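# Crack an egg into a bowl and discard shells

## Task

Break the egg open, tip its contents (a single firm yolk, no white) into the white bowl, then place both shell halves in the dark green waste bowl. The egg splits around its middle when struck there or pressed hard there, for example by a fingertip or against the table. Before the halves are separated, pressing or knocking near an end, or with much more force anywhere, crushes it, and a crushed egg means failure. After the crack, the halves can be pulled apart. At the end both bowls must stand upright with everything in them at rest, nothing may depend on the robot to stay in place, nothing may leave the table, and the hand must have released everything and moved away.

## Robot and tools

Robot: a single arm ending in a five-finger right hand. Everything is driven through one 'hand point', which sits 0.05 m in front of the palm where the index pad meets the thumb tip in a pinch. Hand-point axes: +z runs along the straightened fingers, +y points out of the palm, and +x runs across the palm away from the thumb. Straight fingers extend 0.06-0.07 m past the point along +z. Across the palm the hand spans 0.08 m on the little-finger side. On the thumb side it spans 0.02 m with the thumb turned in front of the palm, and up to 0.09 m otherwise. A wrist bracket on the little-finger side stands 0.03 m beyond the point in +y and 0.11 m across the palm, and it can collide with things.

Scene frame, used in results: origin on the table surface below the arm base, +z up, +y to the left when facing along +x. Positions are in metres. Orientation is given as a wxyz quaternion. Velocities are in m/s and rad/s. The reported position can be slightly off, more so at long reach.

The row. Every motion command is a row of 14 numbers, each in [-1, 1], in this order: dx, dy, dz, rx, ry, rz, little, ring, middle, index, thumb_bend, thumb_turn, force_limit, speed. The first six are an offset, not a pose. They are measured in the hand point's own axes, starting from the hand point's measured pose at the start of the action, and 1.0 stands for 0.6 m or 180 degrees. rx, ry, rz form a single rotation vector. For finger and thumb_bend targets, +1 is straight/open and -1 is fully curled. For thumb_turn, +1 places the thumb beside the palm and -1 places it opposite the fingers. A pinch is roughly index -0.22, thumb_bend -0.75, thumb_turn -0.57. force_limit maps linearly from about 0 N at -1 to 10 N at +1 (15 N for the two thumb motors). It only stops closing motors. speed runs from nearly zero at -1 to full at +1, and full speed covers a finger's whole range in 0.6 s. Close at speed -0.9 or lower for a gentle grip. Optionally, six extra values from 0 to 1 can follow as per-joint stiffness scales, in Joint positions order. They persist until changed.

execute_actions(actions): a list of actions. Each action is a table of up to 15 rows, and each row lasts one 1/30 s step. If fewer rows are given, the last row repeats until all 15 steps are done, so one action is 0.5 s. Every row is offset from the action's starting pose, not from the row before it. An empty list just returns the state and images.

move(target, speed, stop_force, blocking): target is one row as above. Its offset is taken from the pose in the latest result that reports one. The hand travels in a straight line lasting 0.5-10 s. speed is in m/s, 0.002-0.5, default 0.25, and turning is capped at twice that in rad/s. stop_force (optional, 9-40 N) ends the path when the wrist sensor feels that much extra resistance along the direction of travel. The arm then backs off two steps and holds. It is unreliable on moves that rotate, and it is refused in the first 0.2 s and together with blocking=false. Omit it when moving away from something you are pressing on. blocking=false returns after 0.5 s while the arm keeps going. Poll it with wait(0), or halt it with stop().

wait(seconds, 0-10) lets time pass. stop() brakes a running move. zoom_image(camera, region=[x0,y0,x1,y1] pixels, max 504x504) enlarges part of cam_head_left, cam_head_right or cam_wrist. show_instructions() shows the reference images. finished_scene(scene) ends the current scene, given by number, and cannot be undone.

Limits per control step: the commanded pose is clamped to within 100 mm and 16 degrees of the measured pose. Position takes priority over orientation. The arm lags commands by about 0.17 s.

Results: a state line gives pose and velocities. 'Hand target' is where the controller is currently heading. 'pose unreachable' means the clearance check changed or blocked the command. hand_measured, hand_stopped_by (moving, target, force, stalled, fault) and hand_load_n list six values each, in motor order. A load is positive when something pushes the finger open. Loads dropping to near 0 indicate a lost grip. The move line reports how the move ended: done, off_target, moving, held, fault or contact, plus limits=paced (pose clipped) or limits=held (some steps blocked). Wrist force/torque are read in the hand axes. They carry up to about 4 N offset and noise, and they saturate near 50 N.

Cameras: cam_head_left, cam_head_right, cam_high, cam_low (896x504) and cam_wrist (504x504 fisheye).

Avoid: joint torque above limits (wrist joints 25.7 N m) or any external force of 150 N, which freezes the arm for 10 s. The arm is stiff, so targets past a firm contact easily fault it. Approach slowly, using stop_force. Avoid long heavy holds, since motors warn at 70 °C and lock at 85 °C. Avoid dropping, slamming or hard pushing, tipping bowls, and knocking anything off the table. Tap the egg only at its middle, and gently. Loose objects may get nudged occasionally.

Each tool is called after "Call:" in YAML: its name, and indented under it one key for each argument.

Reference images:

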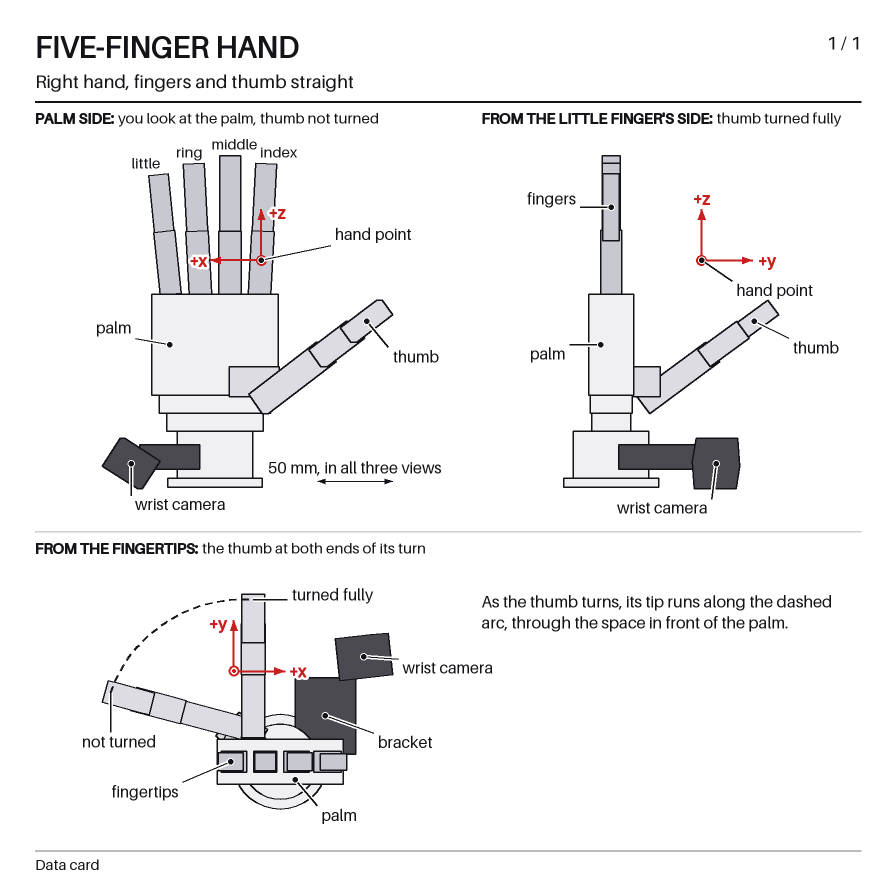

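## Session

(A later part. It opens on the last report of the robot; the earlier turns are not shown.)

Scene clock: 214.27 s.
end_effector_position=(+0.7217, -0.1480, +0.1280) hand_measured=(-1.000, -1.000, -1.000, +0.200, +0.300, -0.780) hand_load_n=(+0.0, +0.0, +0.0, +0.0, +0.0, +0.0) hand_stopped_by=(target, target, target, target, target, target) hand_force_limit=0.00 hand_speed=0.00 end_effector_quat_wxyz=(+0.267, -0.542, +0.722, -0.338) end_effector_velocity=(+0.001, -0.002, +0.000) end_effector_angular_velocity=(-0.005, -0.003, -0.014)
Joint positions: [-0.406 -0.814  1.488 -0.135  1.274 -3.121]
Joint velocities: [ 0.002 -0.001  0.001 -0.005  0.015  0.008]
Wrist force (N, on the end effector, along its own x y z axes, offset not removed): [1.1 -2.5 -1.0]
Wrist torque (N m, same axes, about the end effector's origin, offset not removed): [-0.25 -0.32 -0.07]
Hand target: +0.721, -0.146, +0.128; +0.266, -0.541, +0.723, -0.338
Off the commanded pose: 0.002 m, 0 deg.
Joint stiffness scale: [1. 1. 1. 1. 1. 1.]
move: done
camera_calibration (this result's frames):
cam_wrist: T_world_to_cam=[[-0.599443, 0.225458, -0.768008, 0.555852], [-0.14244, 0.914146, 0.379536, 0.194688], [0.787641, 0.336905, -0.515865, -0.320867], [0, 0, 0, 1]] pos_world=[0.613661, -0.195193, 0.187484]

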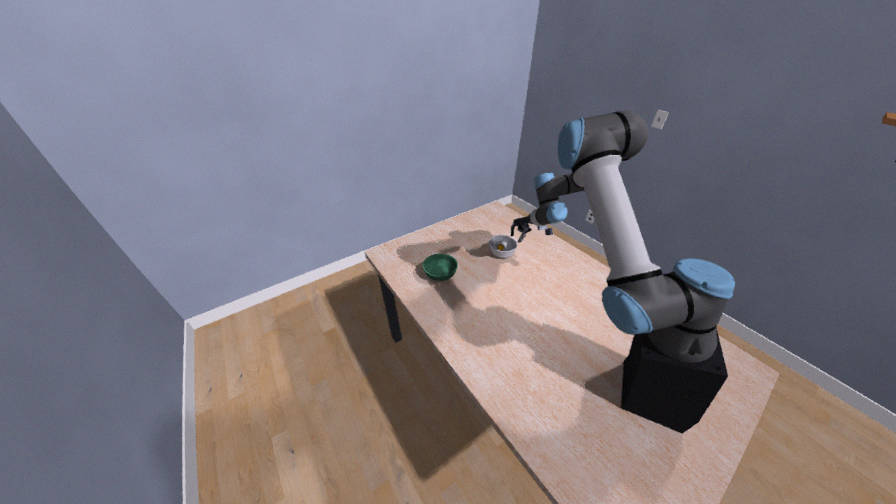

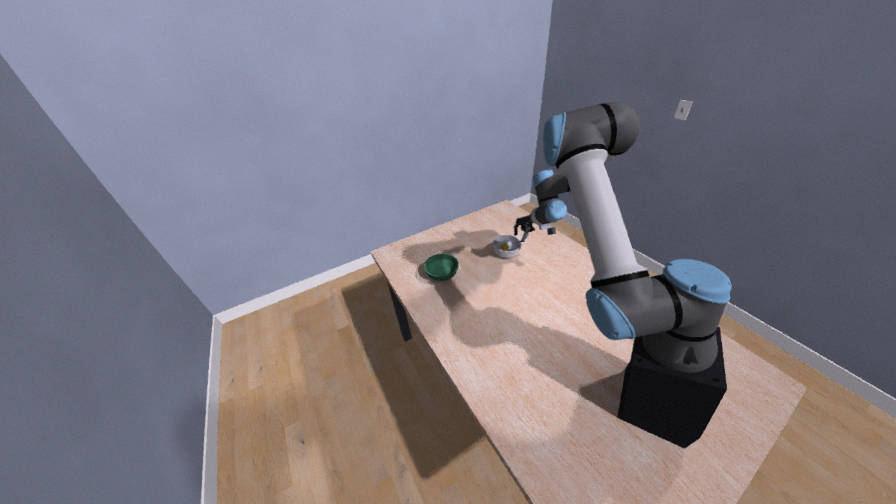

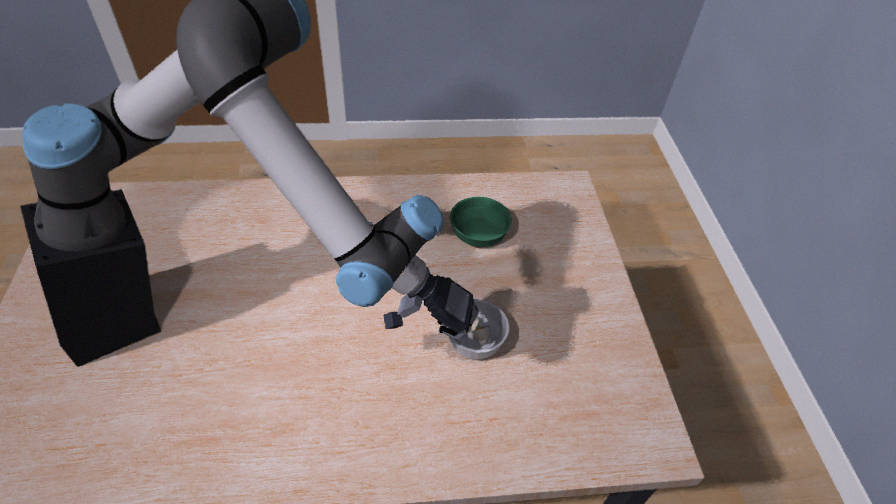

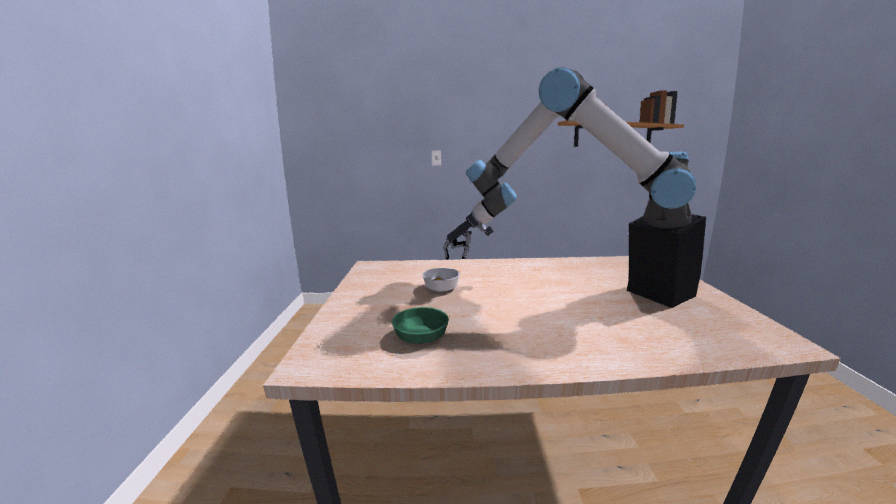

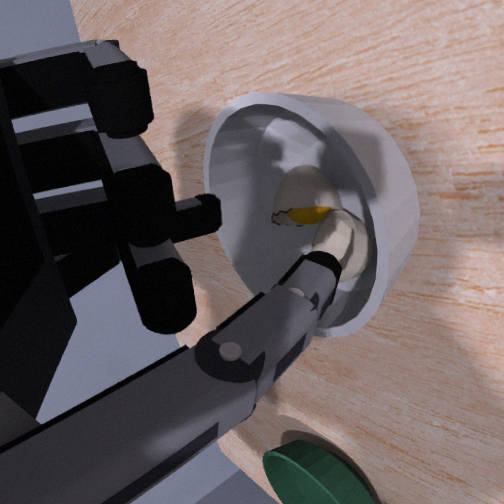

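Call:
move:
  target: [-0.106,0.019,0.116,-0.005,-0.194,-0.158,-1,-1,-1,0.02,-0.35,-0.6,0,0.3]
  speed: 0.25

Call:
move:
  target: [0,0.04,0.032,0,0,0,-1,-1,-1,0.02,-0.35,-0.6,0,0.3]
  speed: 0.05

Call:
zoom_image:
  camera: "cam_head_left"
  region: [475,220,535,270]

Scene clock: 217.17 s.
end_effector_position=(+0.7839, -0.1001, +0.0767) hand_measured=(-1.000, -1.000, -1.000, +0.020, -0.350, -0.600) hand_load_n=(+0.0, +0.0, +0.0, +0.0, +0.0, +0.0) hand_stopped_by=(target, target, target, target, target, target) hand_force_limit=0.00 hand_speed=0.30 end_effector_quat_wxyz=(-0.374, +0.776, -0.461, +0.212) end_effector_velocity=(-0.002, +0.002, -0.001) end_effector_angular_velocity=(+0.005, +0.019, +0.013)
Joint positions: [-0.407 -0.43   0.86   0.334  0.703 -3.762]
Joint velocities: [ 0.001  0.017 -0.032  0.05  -0.006 -0.023]
Wrist force (N, on the end effector, along its own x y z axes, offset not removed): [-0.6 -4.3 -1.3]
Wrist torque (N m, same axes, about the end effector's origin, offset not removed): [-0.54 -0.09 -0.15]
Hand target: +0.784, -0.098, +0.076; -0.375, +0.777, -0.459, +0.210
Off the commanded pose: 0.002 m, 0 deg.
Joint stiffness scale: [1. 1. 1. 1. 1. 1.]
move: done
camera_calibration (this result's frames):
cam_wrist: T_world_to_cam=[[-0.583637, -0.264311, -0.767794, 0.481529], [-0.745209, 0.549922, 0.37716, 0.6154], [0.32254, 0.792291, -0.517922, -0.00204408], [0, 0, 0, 1]] pos_world=[0.740299, -0.20953, 0.136552]

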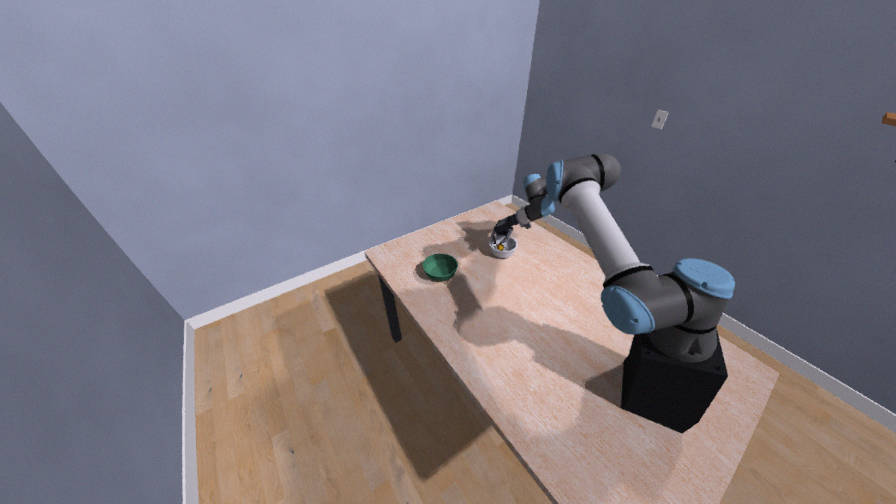

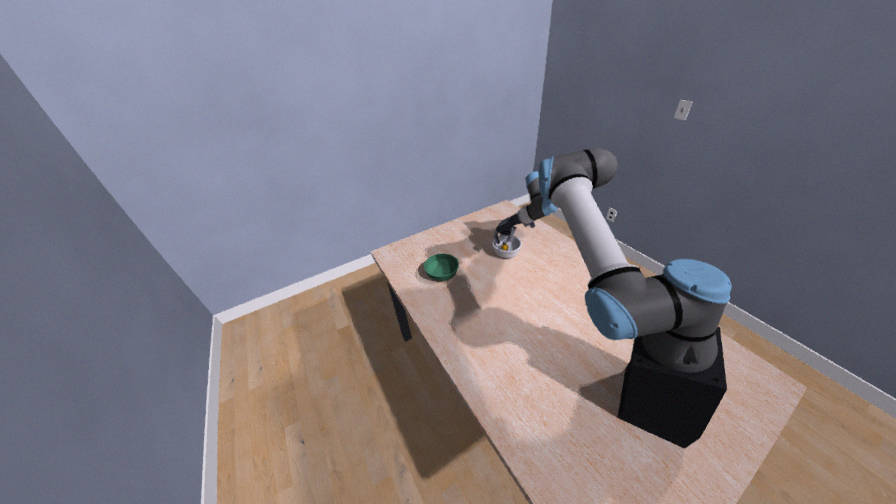

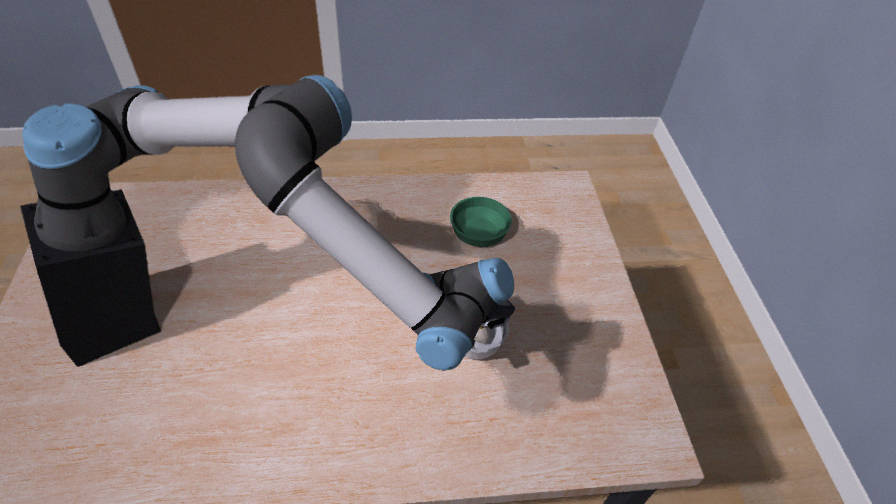

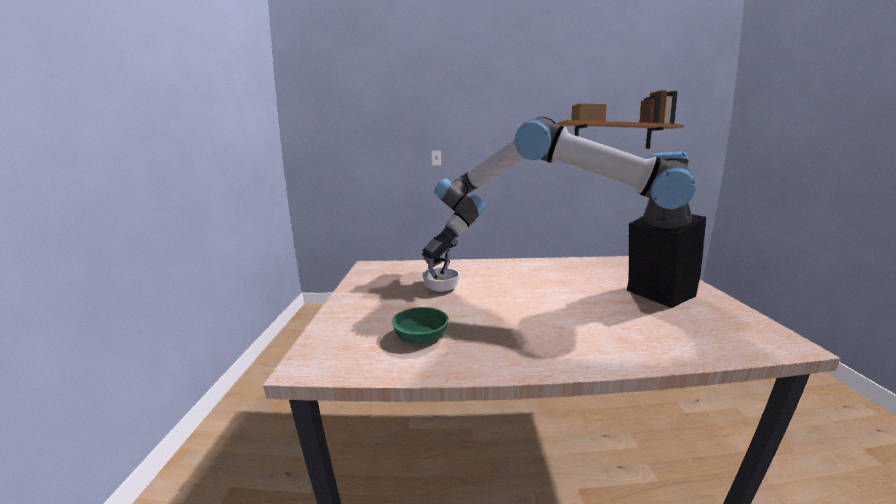

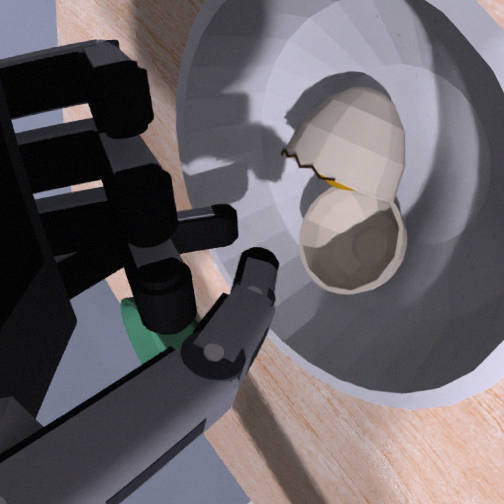

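Scene clock: 218.23 s.
end_effector_position=(+0.7822, -0.1006, +0.0467) hand_measured=(-1.000, -1.000, -1.000, +0.020, -0.350, -0.600) hand_load_n=(+0.0, +0.0, +0.0, +0.0, +0.0, +0.0) hand_stopped_by=(target, target, target, target, target, target) hand_force_limit=0.00 hand_speed=0.30 end_effector_quat_wxyz=(-0.374, +0.776, -0.462, +0.211) end_effector_velocity=(+0.004, -0.002, +0.002) end_effector_angular_velocity=(-0.005, -0.010, +0.002)
Joint positions: [-0.401 -0.382  0.841  0.301  0.708 -3.753]
Joint velocities: [ 0.     0.    -0.007 -0.005 -0.     0.001]
Wrist force (N, on the end effector, along its own x y z axes, offset not removed): [2.2 -1.8 -1.9]
Wrist torque (N m, same axes, about the end effector's origin, offset not removed): [-0.15 -0.44 0.04]
Hand target: +0.783, -0.100, +0.046; -0.374, +0.776, -0.461, +0.212
Off the commanded pose: 0.002 m, 0 deg.
Joint stiffness scale: [1. 1. 1. 1. 1. 1.]
move: done
camera_calibration (this result's frames):
cam_wrist: T_world_to_cam=[[-0.585164, -0.26257, -0.767229, 0.458715], [-0.743887, 0.550463, 0.378975, 0.624673], [0.322824, 0.792495, -0.517433, -0.0168729], [0, 0, 0, 1]] pos_world=[0.738557, -0.210043, 0.106474]

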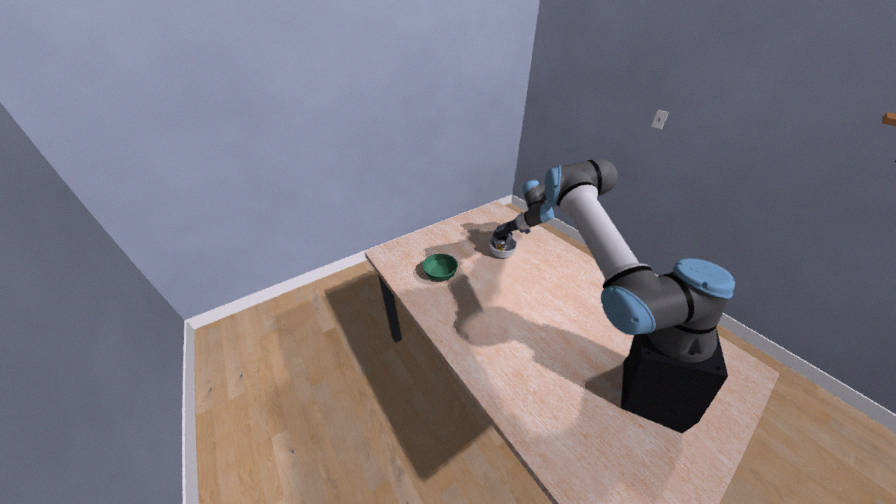

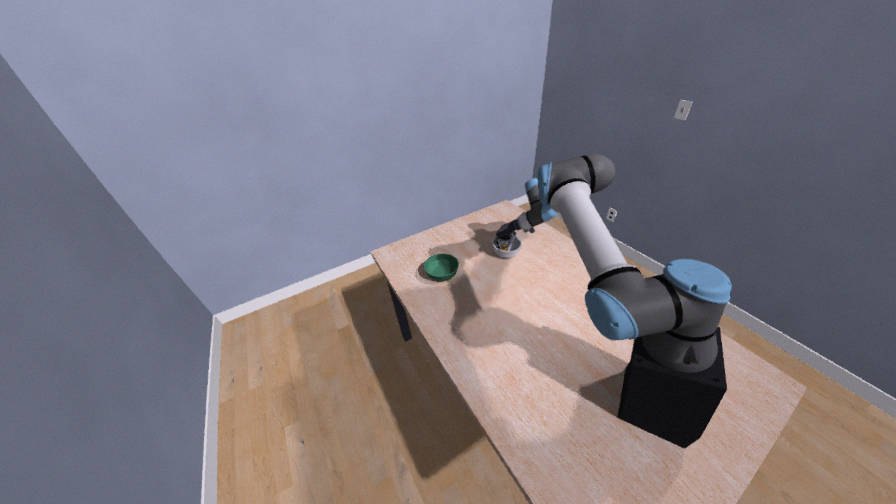

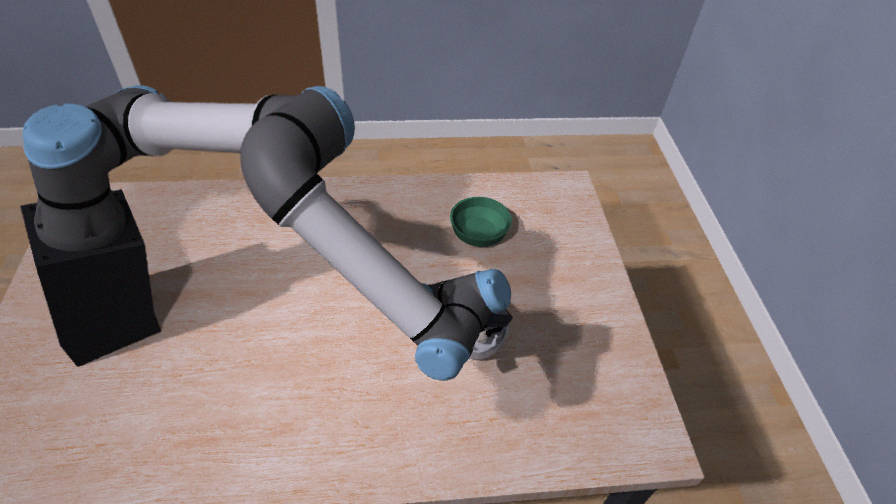

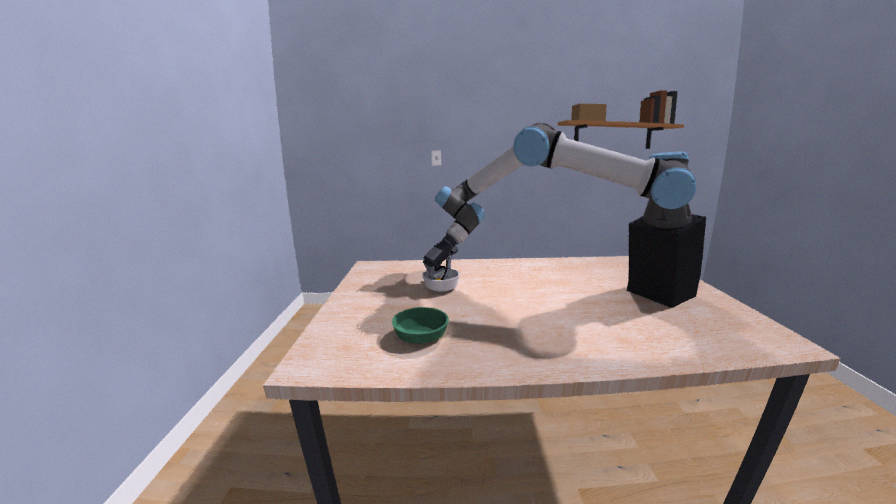

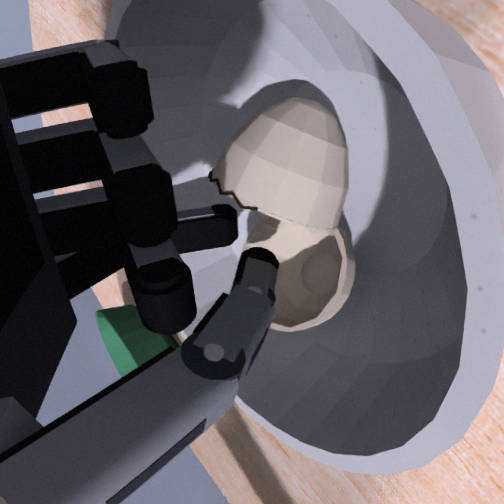

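Region (475, 220, 535, 270) of cam_head_left's 896x504 image, scaled by 8.400, with more detail than that image has.

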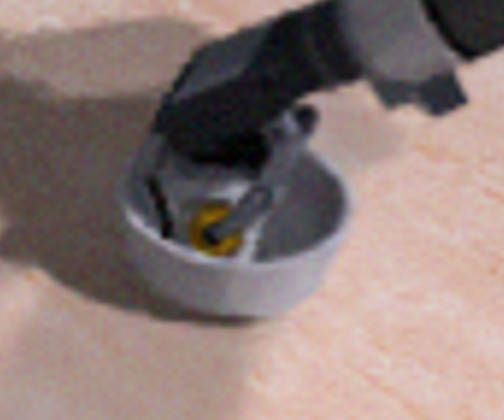

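Call:
execute_actions:
  actions: []

Scene clock: 218.63 s.
end_effector_position=(+0.7825, -0.1008, +0.0467) hand_measured=(-1.000, -1.000, -1.000, +0.020, -0.350, -0.600) hand_load_n=(+0.0, +0.0, +0.0, +0.0, +0.0, +0.0) hand_stopped_by=(target, target, target, target, target, target) hand_force_limit=0.00 hand_speed=0.30 end_effector_quat_wxyz=(-0.374, +0.776, -0.462, +0.212) end_effector_velocity=(+0.001, -0.000, +0.001) end_effector_angular_velocity=(-0.001, -0.001, -0.000)
Joint positions: [-0.401 -0.381  0.84   0.3    0.708 -3.753]
Joint velocities: [ 0.    -0.002 -0.     0.     0.001  0.001]
Wrist force (N, on the end effector, along its own x y z axes, offset not removed): [0.8 -2.7 0.3]
Wrist torque (N m, same axes, about the end effector's origin, offset not removed): [-0.51 -0.35 -0.19]
Hand target: +0.783, -0.100, +0.046; -0.374, +0.776, -0.461, +0.212
Off the commanded pose: 0.002 m, 0 deg.
Joint stiffness scale: [1. 1. 1. 1. 1. 1.]
camera_calibration (this result's frames):
cam_wrist: T_world_to_cam=[[-0.584657, -0.262846, -0.767521, 0.458431], [-0.744141, 0.55059, 0.378292, 0.625222], [0.323157, 0.792315, -0.5175, -0.0171549], [0, 0, 0, 1]] pos_world=[0.738822, -0.210152, 0.106461]

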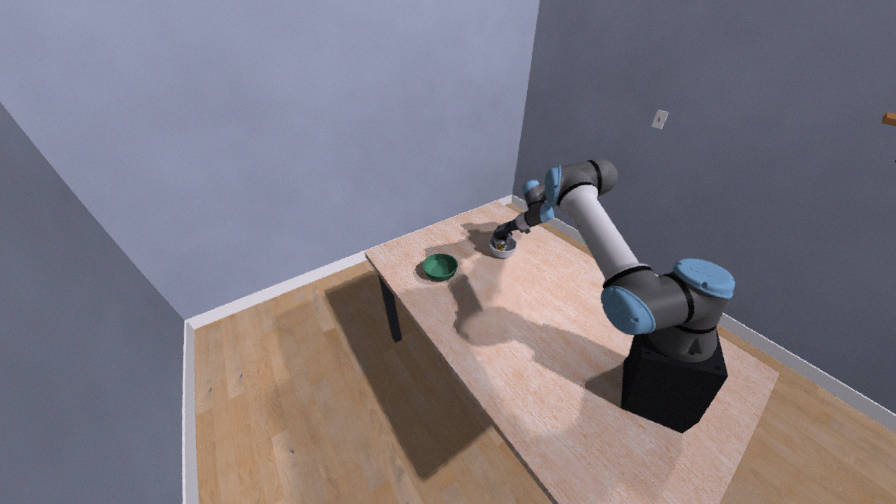

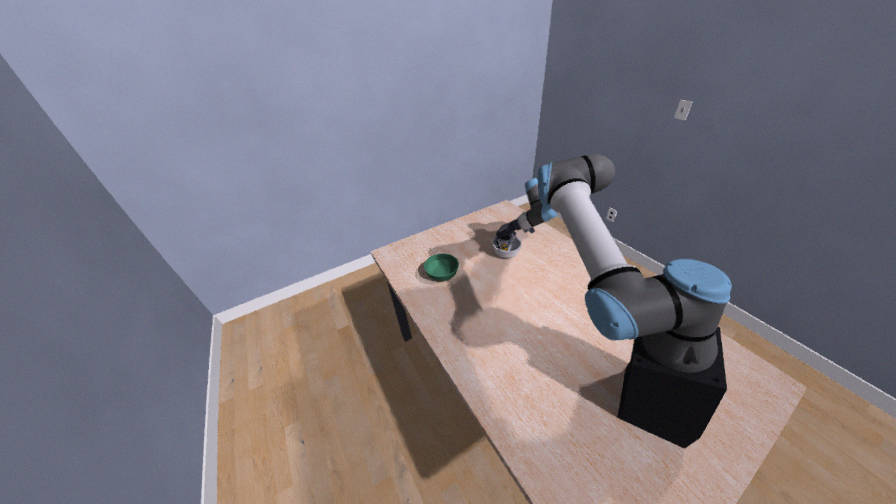

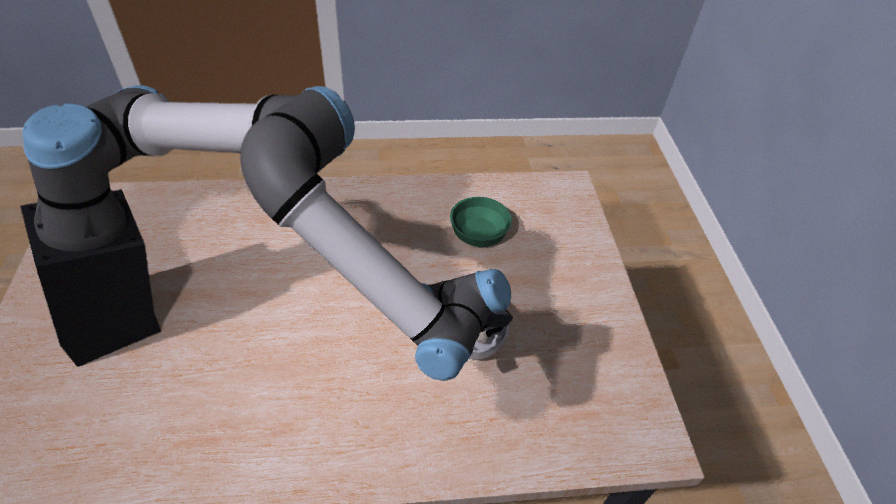

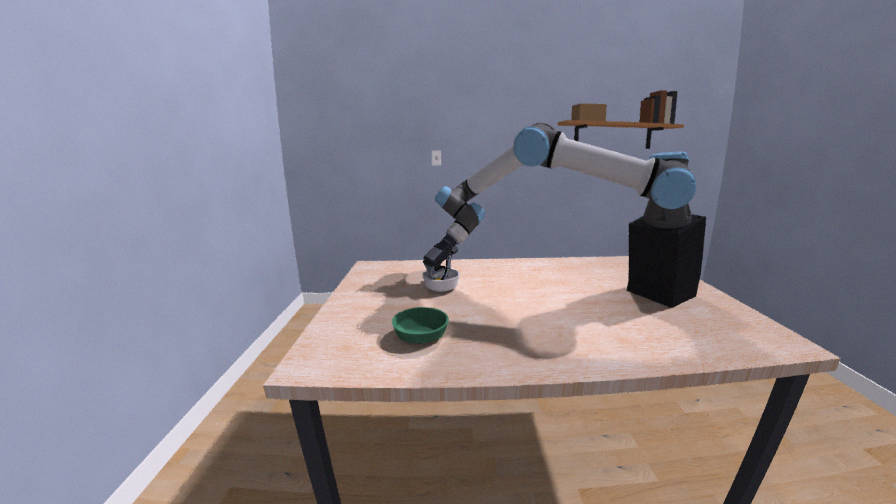

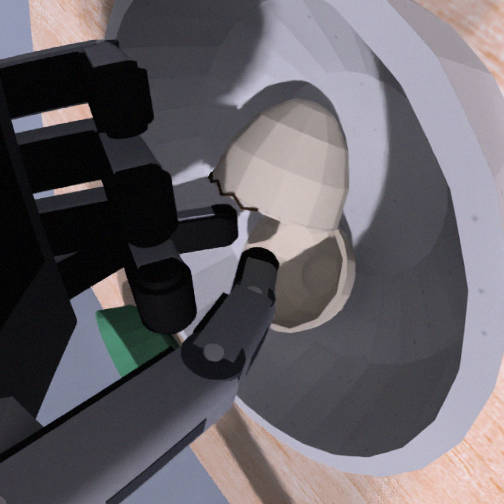

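Descend 15 mm.

Call:
move:
  target: [0,0.0195,0.0158,0,0,0,-1,-1,-1,0.02,-0.35,-0.6,0,0.3]
  speed: 0.02

Call:
zoom_image:
  camera: "cam_head_left"
  region: [475,220,535,270]

Scene clock: 219.87 s.
end_effector_position=(+0.7813, -0.1017, +0.0327) hand_measured=(-1.000, -1.000, -1.000, +0.020, -0.350, -0.600) hand_load_n=(+0.0, +0.0, +0.0, -1.0, +0.0, +0.0) hand_stopped_by=(target, target, target, target, target, target) hand_force_limit=0.00 hand_speed=0.30 end_effector_quat_wxyz=(-0.374, +0.775, -0.463, +0.211) end_effector_velocity=(+0.001, -0.001, -0.000) end_effector_angular_velocity=(-0.001, -0.003, +0.000)
Joint positions: [-0.399 -0.358  0.83   0.286  0.71  -3.749]
Joint velocities: [ 0.     0.002 -0.004 -0.002  0.     0.001]
Wrist force (N, on the end effector, along its own x y z axes, offset not removed): [2.3 -3.0 1.1]
Wrist torque (N m, same axes, about the end effector's origin, offset not removed): [-0.54 -0.45 0.12]
Hand target: +0.782, -0.101, +0.032; -0.374, +0.776, -0.462, +0.212
Off the commanded pose: 0.002 m, 0 deg.
Joint stiffness scale: [1. 1. 1. 1. 1. 1.]
move: done
camera_calibration (this result's frames):
cam_wrist: T_world_to_cam=[[-0.585861, -0.26117, -0.767175, 0.447884], [-0.742866, 0.551428, 0.379575, 0.629212], [0.323908, 0.792286, -0.517074, -0.0238563], [0, 0, 0, 1]] pos_world=[0.737545, -0.21109, 0.0924365]

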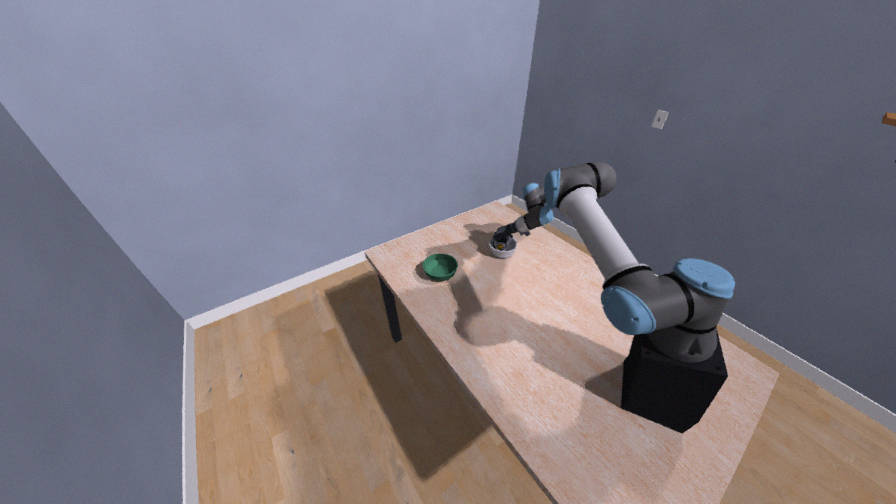

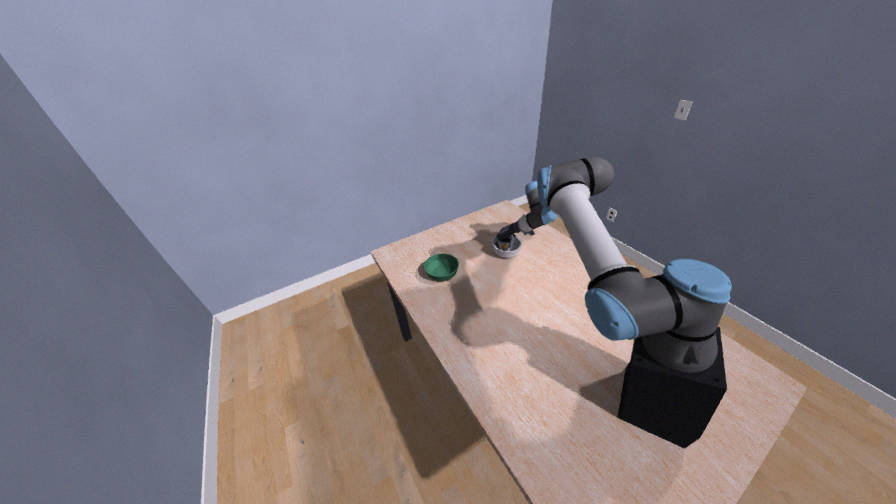

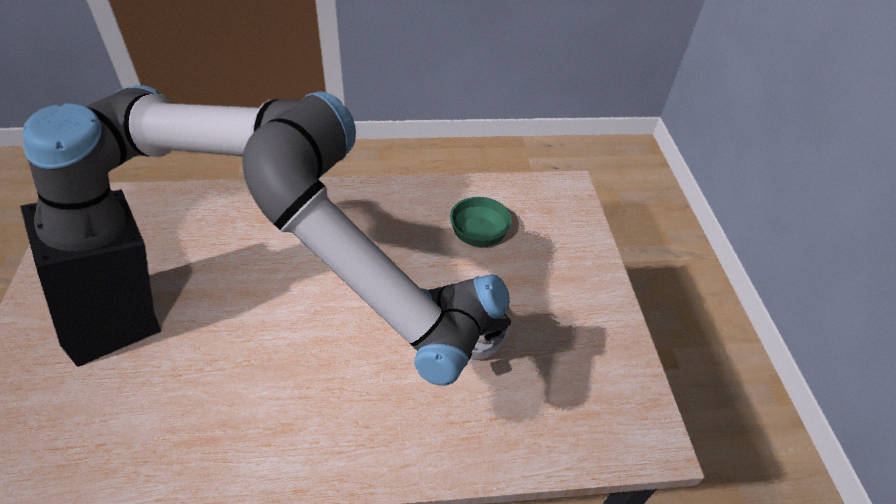

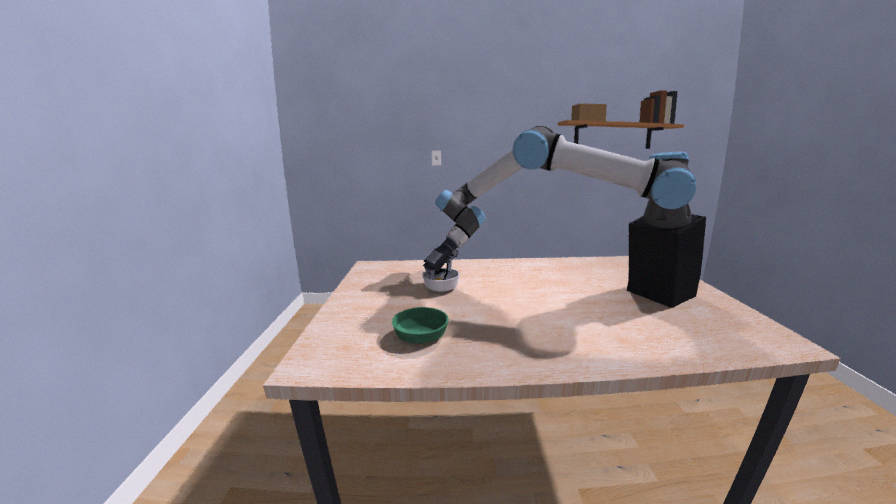

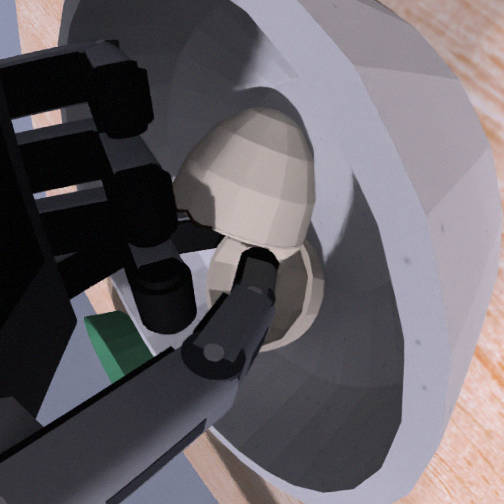

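Region (475, 220, 535, 270) of cam_head_left's 896x504 image, scaled by 8.400, with more detail than that image has.

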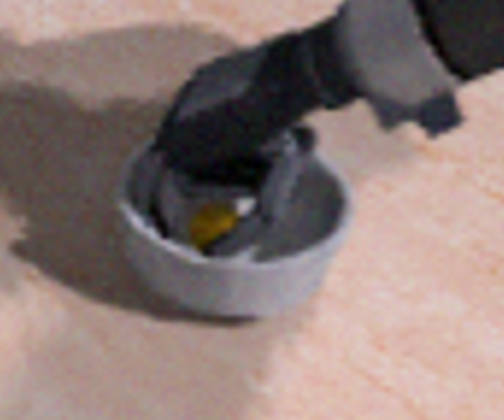

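Call:
execute_actions:
  actions:
    - [[0,0.003,0.0025,0,0,0,-1,-1,-1,-0.3,-0.85,-0.6,0,-0.6]]
    - [[0,0,0,0,0,0,-1,-1,-1,-0.3,-0.85,-0.6,0,-0.6]]

Scene clock: 221.00 s.
end_effector_position=(+0.7809, -0.1018, +0.0312) hand_measured=(-1.000, -1.000, -1.000, -0.220, -0.560, -0.600) hand_load_n=(+0.0, +0.0, +0.0, +7.5, +8.0, -0.5) hand_stopped_by=(target, target, target, force, force, target) hand_force_limit=0.00 hand_speed=-0.60 end_effector_quat_wxyz=(-0.374, +0.775, -0.463, +0.211) end_effector_velocity=(+0.000, -0.000, -0.000) end_effector_angular_velocity=(-0.002, -0.001, -0.000)
Joint positions: [-0.399 -0.356  0.829  0.284  0.71  -3.749]
Joint velocities: [ 0.     0.    -0.001 -0.001  0.001 -0.001]
Wrist force (N, on the end effector, along its own x y z axes, offset not removed): [0.4 -2.8 -1.1]
Wrist torque (N m, same axes, about the end effector's origin, offset not removed): [-0.46 -0.12 -0.08]
Hand target: +0.781, -0.102, +0.031; -0.374, +0.775, -0.463, +0.211
Off the commanded pose: 0.000 m, 0 deg.
Joint stiffness scale: [1. 1. 1. 1. 1. 1.]
camera_calibration (this result's frames):
cam_wrist: T_world_to_cam=[[-0.586193, -0.260871, -0.767023, 0.446695], [-0.742616, 0.551491, 0.379973, 0.629388], [0.323882, 0.792341, -0.517007, -0.0244283], [0, 0, 0, 1]] pos_world=[0.737155, -0.211217, 0.0908451]

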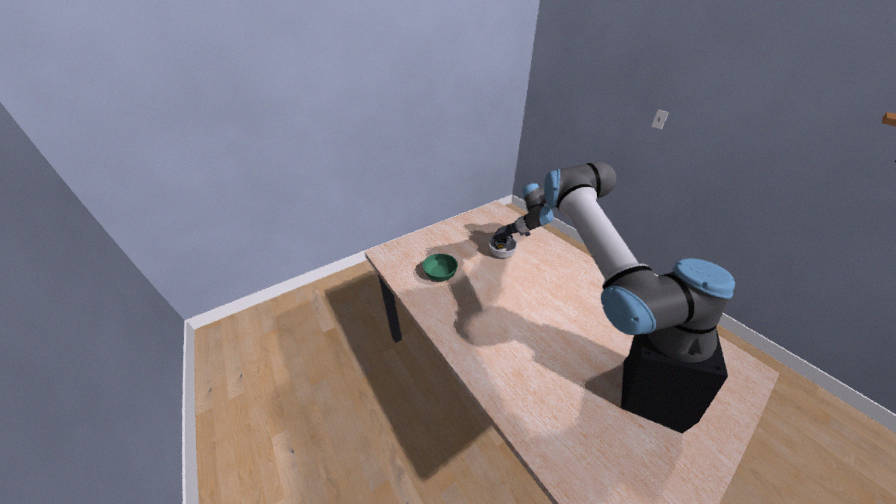

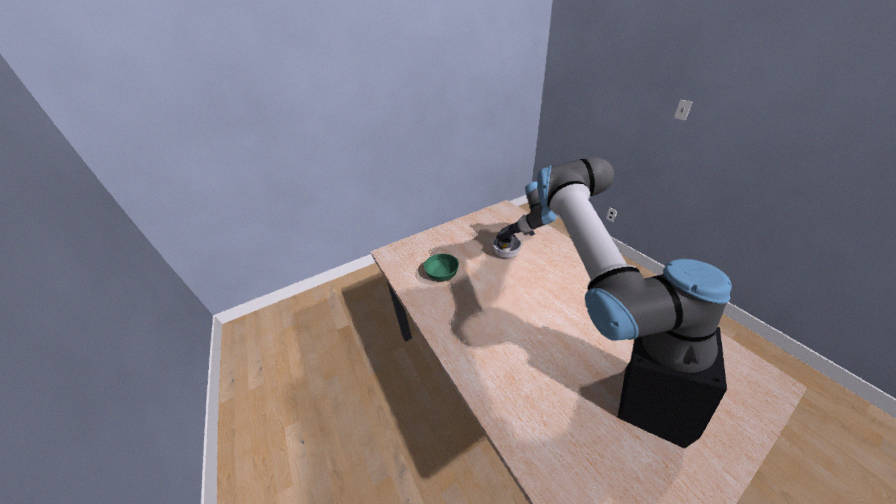

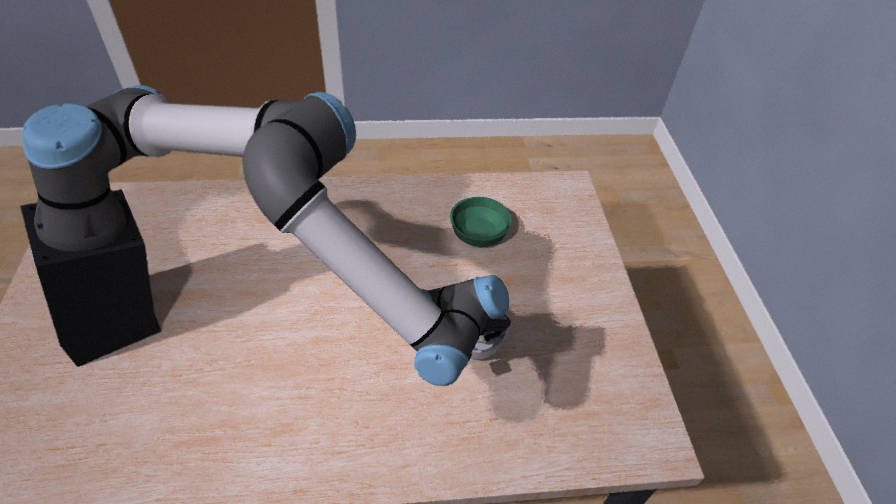

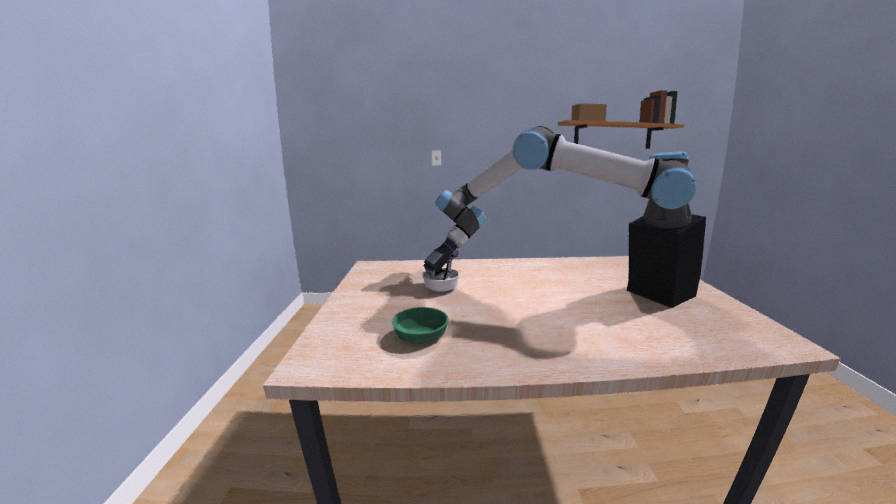

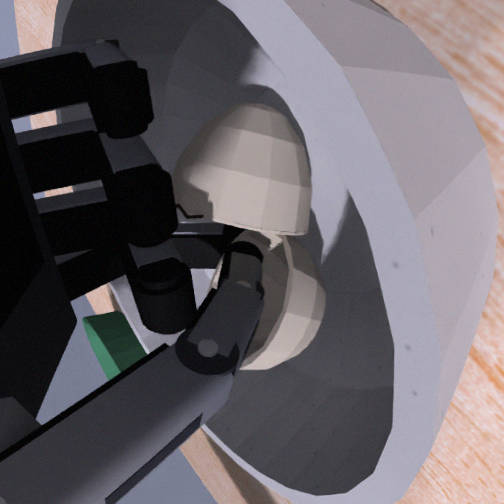

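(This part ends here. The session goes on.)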